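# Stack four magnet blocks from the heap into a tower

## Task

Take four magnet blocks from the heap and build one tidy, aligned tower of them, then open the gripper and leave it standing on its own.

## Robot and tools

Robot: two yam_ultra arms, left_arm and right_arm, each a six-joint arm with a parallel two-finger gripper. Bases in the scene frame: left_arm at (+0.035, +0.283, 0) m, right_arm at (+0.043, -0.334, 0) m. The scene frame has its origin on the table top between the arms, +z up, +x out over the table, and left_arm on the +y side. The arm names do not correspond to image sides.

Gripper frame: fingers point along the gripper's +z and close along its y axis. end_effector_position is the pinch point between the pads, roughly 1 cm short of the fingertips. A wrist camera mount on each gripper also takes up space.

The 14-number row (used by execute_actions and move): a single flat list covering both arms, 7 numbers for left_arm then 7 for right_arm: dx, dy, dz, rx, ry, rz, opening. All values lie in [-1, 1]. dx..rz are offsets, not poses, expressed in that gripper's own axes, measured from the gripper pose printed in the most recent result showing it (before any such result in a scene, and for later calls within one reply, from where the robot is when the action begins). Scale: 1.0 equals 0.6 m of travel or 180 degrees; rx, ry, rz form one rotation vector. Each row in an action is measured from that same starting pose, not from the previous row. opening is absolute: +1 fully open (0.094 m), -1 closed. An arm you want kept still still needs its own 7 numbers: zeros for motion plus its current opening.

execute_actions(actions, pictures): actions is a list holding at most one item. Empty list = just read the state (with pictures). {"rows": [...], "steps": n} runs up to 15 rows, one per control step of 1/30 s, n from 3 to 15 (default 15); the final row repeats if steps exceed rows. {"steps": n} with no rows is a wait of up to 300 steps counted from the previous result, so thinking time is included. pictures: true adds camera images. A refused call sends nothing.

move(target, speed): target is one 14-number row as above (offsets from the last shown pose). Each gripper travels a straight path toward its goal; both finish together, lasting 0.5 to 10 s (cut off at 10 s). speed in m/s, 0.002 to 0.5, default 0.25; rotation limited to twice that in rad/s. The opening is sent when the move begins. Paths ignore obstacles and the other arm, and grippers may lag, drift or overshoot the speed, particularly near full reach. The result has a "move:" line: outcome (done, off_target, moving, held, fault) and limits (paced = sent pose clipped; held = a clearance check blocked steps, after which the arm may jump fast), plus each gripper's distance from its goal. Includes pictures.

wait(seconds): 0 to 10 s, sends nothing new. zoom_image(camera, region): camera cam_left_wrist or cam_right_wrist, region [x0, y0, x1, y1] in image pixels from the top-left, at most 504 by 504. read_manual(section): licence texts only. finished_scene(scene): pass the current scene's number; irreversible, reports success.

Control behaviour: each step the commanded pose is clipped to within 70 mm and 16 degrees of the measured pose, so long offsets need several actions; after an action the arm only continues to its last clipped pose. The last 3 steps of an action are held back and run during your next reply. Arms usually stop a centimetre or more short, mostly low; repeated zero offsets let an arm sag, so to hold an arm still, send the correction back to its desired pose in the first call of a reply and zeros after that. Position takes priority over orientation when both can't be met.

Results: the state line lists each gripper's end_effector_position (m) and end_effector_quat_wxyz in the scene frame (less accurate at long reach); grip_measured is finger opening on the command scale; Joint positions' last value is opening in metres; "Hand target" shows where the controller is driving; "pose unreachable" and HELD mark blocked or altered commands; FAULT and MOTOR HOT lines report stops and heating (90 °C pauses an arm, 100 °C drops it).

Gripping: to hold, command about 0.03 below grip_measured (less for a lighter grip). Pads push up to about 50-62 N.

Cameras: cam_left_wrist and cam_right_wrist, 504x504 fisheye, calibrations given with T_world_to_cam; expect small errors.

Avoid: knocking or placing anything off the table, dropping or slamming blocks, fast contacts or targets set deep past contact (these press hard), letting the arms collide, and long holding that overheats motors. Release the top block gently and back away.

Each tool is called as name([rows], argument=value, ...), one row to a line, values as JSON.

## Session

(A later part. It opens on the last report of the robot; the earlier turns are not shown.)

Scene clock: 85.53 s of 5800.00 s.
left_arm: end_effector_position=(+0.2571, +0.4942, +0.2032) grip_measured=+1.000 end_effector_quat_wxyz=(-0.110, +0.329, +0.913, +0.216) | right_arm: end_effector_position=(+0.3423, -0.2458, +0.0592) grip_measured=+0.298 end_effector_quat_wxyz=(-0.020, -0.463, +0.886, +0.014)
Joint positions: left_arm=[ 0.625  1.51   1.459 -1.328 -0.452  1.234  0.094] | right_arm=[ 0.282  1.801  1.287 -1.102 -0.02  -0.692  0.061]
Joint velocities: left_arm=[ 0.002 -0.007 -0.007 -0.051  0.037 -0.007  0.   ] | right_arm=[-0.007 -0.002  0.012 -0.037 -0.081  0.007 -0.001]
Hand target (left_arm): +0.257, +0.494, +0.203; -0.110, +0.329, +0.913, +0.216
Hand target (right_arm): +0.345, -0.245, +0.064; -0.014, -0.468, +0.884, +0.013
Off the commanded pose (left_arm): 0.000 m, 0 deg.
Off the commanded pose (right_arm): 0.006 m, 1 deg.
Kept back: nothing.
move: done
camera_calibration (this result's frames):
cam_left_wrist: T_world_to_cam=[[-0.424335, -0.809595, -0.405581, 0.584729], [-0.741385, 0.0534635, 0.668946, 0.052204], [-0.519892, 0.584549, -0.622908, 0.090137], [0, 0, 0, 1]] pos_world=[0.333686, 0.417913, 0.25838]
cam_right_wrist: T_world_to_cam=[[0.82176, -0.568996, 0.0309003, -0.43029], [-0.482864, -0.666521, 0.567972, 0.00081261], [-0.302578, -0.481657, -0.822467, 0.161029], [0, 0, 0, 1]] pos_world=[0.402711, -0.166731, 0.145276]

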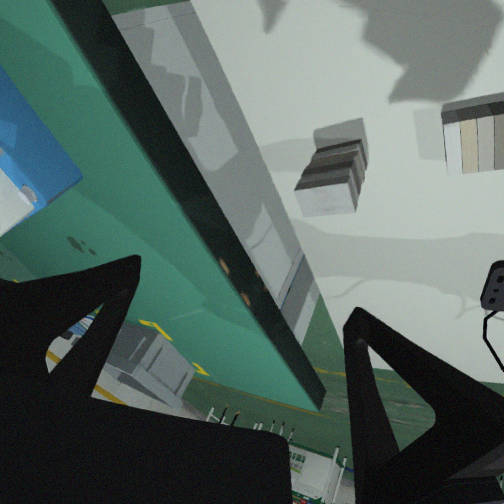

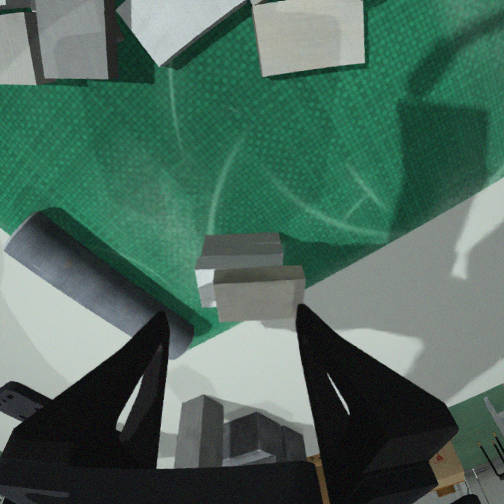

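move(target=[0,0,0,0,0,0,1,-0.004,-0.012,0,0.014,-0.008,0,0.42], speed=0.1)

move(target=[0,0,0,0,0,0,1,0,0,0.045,0,0,0,0.42], speed=0.1)

Scene clock: 86.50 s of 5800.00 s.
left_arm: end_effector_position=(+0.2571, +0.4942, +0.2032) grip_measured=+1.000 end_effector_quat_wxyz=(-0.110, +0.329, +0.913, +0.216) | right_arm: end_effector_position=(+0.3475, -0.2467, +0.0557) grip_measured=+0.418 end_effector_quat_wxyz=(-0.010, -0.465, +0.885, +0.006)
Joint positions: left_arm=[ 0.625  1.51   1.459 -1.328 -0.452  1.234  0.094] | right_arm=[ 0.282  1.801  1.273 -1.066 -0.007 -0.694  0.067]
Joint velocities: left_arm=[-0.012 -0.002 -0.007  0.007  0.007 -0.007  0.   ] | right_arm=[-0.032  0.007 -0.002  0.051 -0.007 -0.022 -0.   ]
Hand target (left_arm): +0.257, +0.494, +0.203; -0.110, +0.329, +0.913, +0.216
Hand target (right_arm): +0.350, -0.248, +0.059; +0.001, -0.464, +0.886, +0.001
Off the commanded pose (left_arm): 0.000 m, 0 deg.
Off the commanded pose (right_arm): 0.004 m, 1 deg.
Kept back: nothing.
move: done
camera_calibration (this result's frames):
cam_left_wrist: T_world_to_cam=[[-0.424335, -0.809595, -0.405581, 0.584729], [-0.741385, 0.0534635, 0.668946, 0.052204], [-0.519892, 0.584549, -0.622908, 0.090137], [0, 0, 0, 1]] pos_world=[0.333686, 0.417913, 0.25838]
cam_right_wrist: T_world_to_cam=[[0.822209, -0.566508, 0.0551483, -0.435814], [-0.495395, -0.664537, 0.559441, 0.0100474], [-0.28028, -0.487298, -0.827033, 0.150348], [0, 0, 0, 1]] pos_world=[0.405447, -0.166951, 0.142756]

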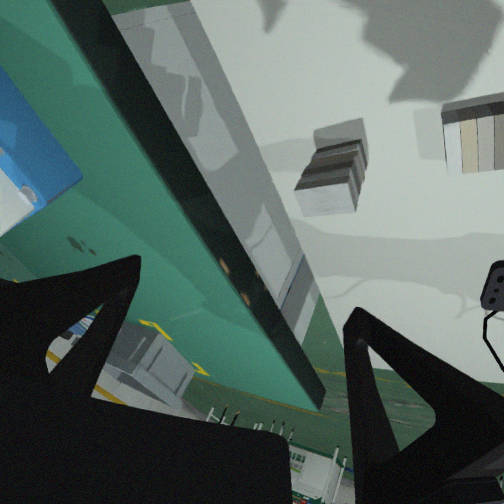

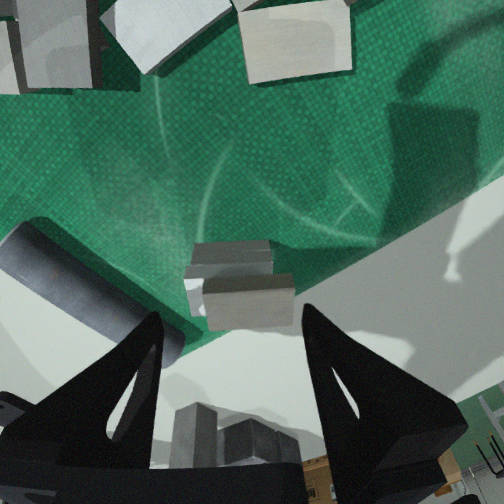

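Scene clock: 87.43 s of 5800.00 s.
left_arm: end_effector_position=(+0.2571, +0.4942, +0.2032) grip_measured=+1.000 end_effector_quat_wxyz=(-0.110, +0.329, +0.913, +0.216) | right_arm: end_effector_position=(+0.3470, -0.2469, +0.0317) grip_measured=+0.418 end_effector_quat_wxyz=(-0.012, -0.465, +0.885, +0.006)
Joint positions: left_arm=[ 0.625  1.51   1.459 -1.328 -0.452  1.234  0.094] | right_arm=[ 0.282  1.831  1.211 -0.975 -0.007 -0.694  0.067]
Joint velocities: left_arm=[ 0.002 -0.002 -0.002  0.007 -0.051 -0.022  0.   ] | right_arm=[-0.007  0.002  0.007  0.022  0.066 -0.007 -0.   ]
Hand target (left_arm): +0.257, +0.494, +0.203; -0.110, +0.329, +0.913, +0.216
Hand target (right_arm): +0.347, -0.247, +0.029; -0.010, -0.465, +0.885, +0.006
Off the commanded pose (left_arm): 0.000 m, 0 deg.
Off the commanded pose (right_arm): 0.003 m, 0 deg.
Kept back: nothing.
move: done
camera_calibration (this result's frames):
cam_left_wrist: T_world_to_cam=[[-0.424335, -0.809595, -0.405581, 0.584729], [-0.741385, 0.0534635, 0.668946, 0.052204], [-0.519892, 0.584549, -0.622908, 0.090137], [0, 0, 0, 1]] pos_world=[0.333686, 0.417913, 0.25838]
cam_right_wrist: T_world_to_cam=[[0.822329, -0.566475, 0.0536843, -0.434146], [-0.49416, -0.664192, 0.560941, 0.0227429], [-0.282102, -0.487807, -0.826113, 0.130769], [0, 0, 0, 1]] pos_world=[0.405139, -0.167037, 0.118579]

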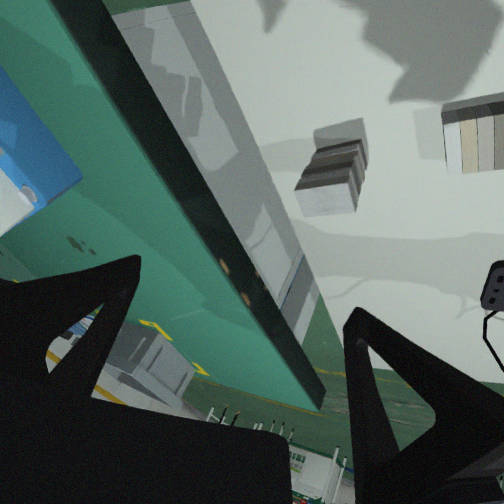

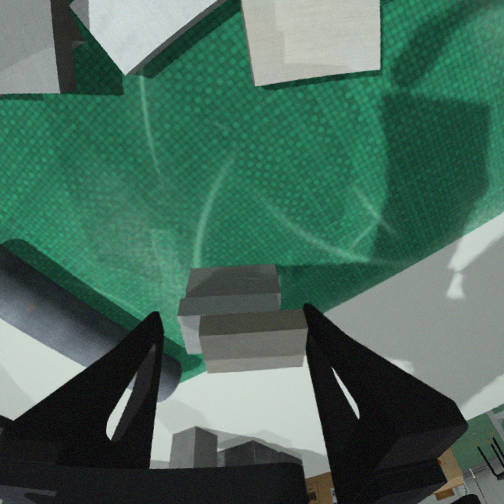

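Centred on the lower blocks. Close slowly.

execute_actions([
  {"rows":[[0,0,0,0,0,0,1,0,0,0,0,0,0,0.37],[0,0,0,0,0,0,1,0,0,0,0,0,0,0.34],[0,0,0,0,0,0,1,0,0,0,0,0,0,0.31],[0,0,0,0,0,0,1,0,0,0,0,0,0,0.28],[0,0,0,0,0,0,1,0,0,0,0,0,0,0.25],[0,0,0,0,0,0,1,0,0,0,0,0,0,0.23],[0,0,0,0,0,0,1,0,0,0,0,0,0,0.21],[0,0,0,0,0,0,1,0,0,0,0,0,0,0.19],[0,0,0,0,0,0,1,0,0,0,0,0,0,0.17],[0,0,0,0,0,0,1,0,0,0,0,0,0,0.15],[0,0,0,0,0,0,1,0,0,0,0,0,0,0.13],[0,0,0,0,0,0,1,0,0,0,0,0,0,0.11],[0,0,0,0,0,0,1,0,0,0,0,0,0,0.09],[0,0,0,0,0,0,1,0,0,0,0,0,0,0.07],[0,0,0,0,0,0,1,0,0,0,0,0,0,0.05]]},
])

execute_actions([
  {"rows":[[0,0,0,0,0,0,1,0,0,0,0,0,0,0.03],[0,0,0,0,0,0,1,0,0,0,0,0,0,0.01],[0,0,0,0,0,0,1,0,0,0,0,0,0,-0.01],[0,0,0,0,0,0,1,0,0,0,0,0,0,-0.03],[0,0,0,0,0,0,1,0,0,0,0,0,0,-0.05],[0,0,0,0,0,0,1,0,0,0,0,0,0,-0.07],[0,0,0,0,0,0,1,0,0,0,0,0,0,-0.09],[0,0,0,0,0,0,1,0,0,0,0,0,0,-0.11],[0,0,0,0,0,0,1,0,0,0,0,0,0,-0.13],[0,0,0,0,0,0,1,0,0,0,0,0,0,-0.15],[0,0,0,0,0,0,1,0,0,0,0,0,0,-0.165]],"steps":15},
])

move(target=[0,0,0,0,0,0,1,0,0,0,0,0,0,0.4])

move(target=[0,0,0,0,0,0,1,0,0,-0.07,0,0,0,0.4])

zoom_image(camera="cam_right_wrist", region=[150,190,320,360])

Scene clock: 88.10 s of 5800.00 s.
left_arm: end_effector_position=(+0.2571, +0.4942, +0.2032) grip_measured=+1.000 end_effector_quat_wxyz=(-0.110, +0.329, +0.913, +0.216) | right_arm: end_effector_position=(+0.3473, -0.2468, +0.0317) grip_measured=+0.120 end_effector_quat_wxyz=(-0.011, -0.465, +0.885, +0.006)
Joint positions: left_arm=[ 0.625  1.51   1.459 -1.328 -0.452  1.234  0.094] | right_arm=[ 0.282  1.831  1.211 -0.974 -0.007 -0.694  0.053]
Joint velocities: left_arm=[ 0.002  0.007  0.017  0.037 -0.022  0.051  0.   ] | right_arm=[-0.017 -0.002 -0.007  0.066  0.007  0.051 -0.017]
Steps of this call (steps 1 to 8: nothing new was sent; steps 9 to 20: the first 12 steps of this action). Readings (end_effector_position):
9: left_arm (+0.2571, +0.4942, +0.2032) | right_arm (+0.3472, -0.2468, +0.0317)
10: left_arm (+0.2571, +0.4942, +0.2032) | right_arm (+0.3472, -0.2468, +0.0317)
12: left_arm (+0.2571, +0.4942, +0.2032) | right_arm (+0.3472, -0.2468, +0.0317)
16: left_arm (+0.2571, +0.4942, +0.2032) | right_arm (+0.3473, -0.2468, +0.0317)
20: the state above

Scene clock: 88.60 s of 5800.00 s.
left_arm: end_effector_position=(+0.2571, +0.4942, +0.2032) grip_measured=+1.000 end_effector_quat_wxyz=(-0.110, +0.329, +0.913, +0.216) | right_arm: end_effector_position=(+0.3473, -0.2470, +0.0317) grip_measured=-0.122 end_effector_quat_wxyz=(-0.011, -0.465, +0.885, +0.005)
Joint positions: left_arm=[ 0.625  1.51   1.459 -1.328 -0.452  1.234  0.094] | right_arm=[ 0.282  1.831  1.211 -0.974 -0.006 -0.694  0.041]
Joint velocities: left_arm=[ 0.002 -0.002  0.012 -0.007 -0.081  0.022  0.   ] | right_arm=[-0.007  0.002  0.002  0.051  0.007 -0.007  0.001]
Off your previous action's commanded pose (left_arm): 0.000 m, 0 deg at its last step (step 3 of this call).
Off your previous action's commanded pose (right_arm): 0.000 m, 0 deg at its last step (step 3 of this call).
Steps of this call (steps 1 to 3: the last 3 steps of your previous action; steps 4 to 15: the first 12 steps of this action, its rows measured from where the robot was after step 3). Readings (end_effector_position):
3: left_arm (+0.2571, +0.4942, +0.2032) | right_arm (+0.3473, -0.2468, +0.0317)
4: left_arm (+0.2571, +0.4942, +0.2032) | right_arm (+0.3473, -0.2468, +0.0317)
5: left_arm (+0.2571, +0.4942, +0.2032) | right_arm (+0.3473, -0.2468, +0.0317)
7: left_arm (+0.2571, +0.4942, +0.2032) | right_arm (+0.3473, -0.2468, +0.0317)
11: left_arm (+0.2571, +0.4942, +0.2032) | right_arm (+0.3473, -0.2470, +0.0317)
15: the state above

Scene clock: 89.33 s of 5800.00 s.
left_arm: end_effector_position=(+0.2571, +0.4942, +0.2032) grip_measured=+1.000 end_effector_quat_wxyz=(-0.110, +0.329, +0.913, +0.216) | right_arm: end_effector_position=(+0.3473, -0.2470, +0.0317) grip_measured=+0.398 end_effector_quat_wxyz=(-0.011, -0.465, +0.885, +0.005)
Joint positions: left_arm=[ 0.625  1.51   1.459 -1.328 -0.452  1.234  0.094] | right_arm=[ 0.282  1.831  1.211 -0.974 -0.006 -0.694  0.066]
Joint velocities: left_arm=[-0.002 -0.002 -0.012  0.007  0.081  0.022  0.   ] | right_arm=[-0.002  0.002  0.002  0.066  0.007 -0.022  0.001]
Hand target (left_arm): +0.257, +0.494, +0.203; -0.110, +0.329, +0.913, +0.216
Hand target (right_arm): +0.347, -0.247, +0.032; -0.011, -0.465, +0.885, +0.005
Off your previous action's commanded pose (left_arm): 0.000 m, 0 deg at its last step (step 3 of this call).
Off your previous action's commanded pose (right_arm): 0.000 m, 0 deg at its last step (step 3 of this call).
Off the commanded pose (left_arm): 0.000 m, 0 deg.
Off the commanded pose (right_arm): 0.000 m, 0 deg.
Kept back: nothing.
move: done
camera_calibration (this result's frames):
cam_left_wrist: T_world_to_cam=[[-0.424335, -0.809595, -0.405581, 0.584729], [-0.741385, 0.0534635, 0.668946, 0.052204], [-0.519892, 0.584549, -0.622908, 0.090137], [0, 0, 0, 1]] pos_world=[0.333686, 0.417913, 0.25838]
cam_right_wrist: T_world_to_cam=[[0.822267, -0.56638, 0.0555859, -0.434551], [-0.494983, -0.663559, 0.560964, 0.023238], [-0.280835, -0.488777, -0.825972, 0.130085], [0, 0, 0, 1]] pos_world=[0.405352, -0.167119, 0.118566]

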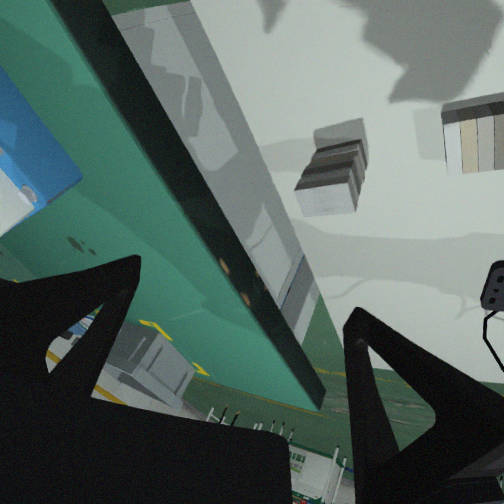

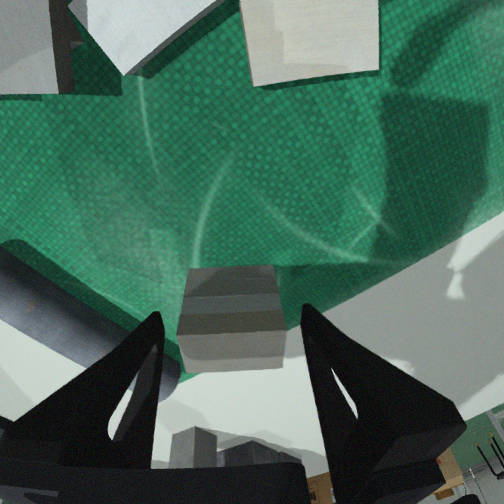

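Scene clock: 90.33 s of 5800.00 s.
left_arm: end_effector_position=(+0.2571, +0.4942, +0.2032) grip_measured=+1.000 end_effector_quat_wxyz=(-0.110, +0.329, +0.913, +0.216) | right_arm: end_effector_position=(+0.3414, -0.2487, +0.0625) grip_measured=+0.398 end_effector_quat_wxyz=(-0.028, -0.464, +0.885, +0.009)
Joint positions: left_arm=[ 0.625  1.51   1.459 -1.328 -0.452  1.234  0.094] | right_arm=[ 0.282  1.803  1.303 -1.128 -0.006 -0.694  0.066]
Joint velocities: left_arm=[ 0.017 -0.017  0.002  0.037  0.007 -0.022  0.   ] | right_arm=[-0.002 -0.007 -0.007 -0.051 -0.007 -0.037 -0.   ]
Hand target (left_arm): +0.257, +0.494, +0.203; -0.110, +0.329, +0.913, +0.216
Hand target (right_arm): +0.348, -0.247, +0.073; -0.011, -0.465, +0.885, +0.005
Off the commanded pose (left_arm): 0.000 m, 0 deg.
Off the commanded pose (right_arm): 0.013 m, 2 deg.
Kept back: nothing.
move: off_target (right_arm)
camera_calibration (this result's frames):
cam_left_wrist: T_world_to_cam=[[-0.424335, -0.809595, -0.405581, 0.584729], [-0.741385, 0.0534635, 0.668946, 0.052204], [-0.519892, 0.584549, -0.622908, 0.090137], [0, 0, 0, 1]] pos_world=[0.333686, 0.417913, 0.25838]
cam_right_wrist: T_world_to_cam=[[0.823742, -0.565969, 0.0335971, -0.431364], [-0.476065, -0.658276, 0.583125, -0.00459672], [-0.307914, -0.496339, -0.811688, 0.159537], [0, 0, 0, 1]] pos_world=[0.402268, -0.16798, 0.146667]

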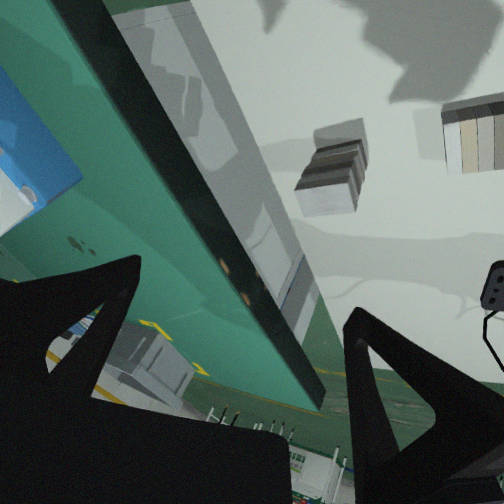

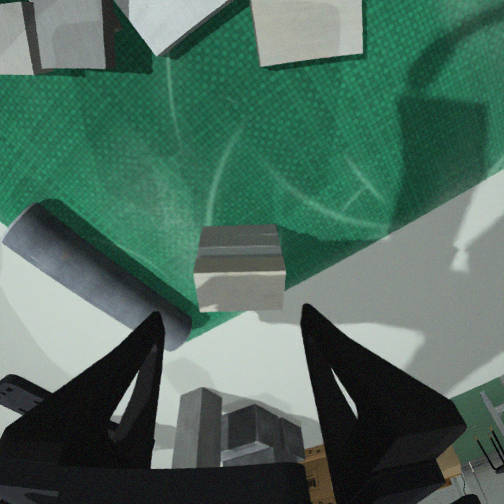

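Region (150, 190, 320, 360) of cam_right_wrist's 504x504 image, scaled by 2.965, with more detail than that image has.

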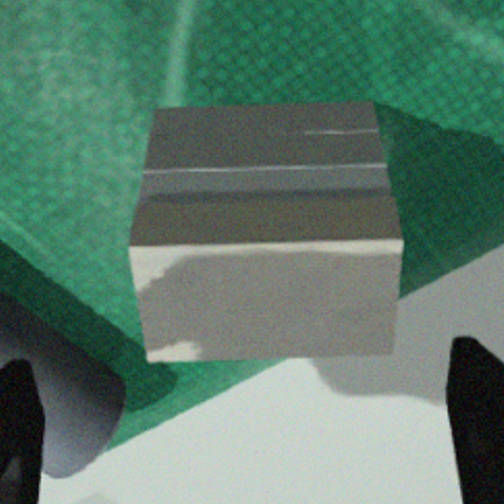

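finished_scene(scene=2)

The scene is finished: the task was done.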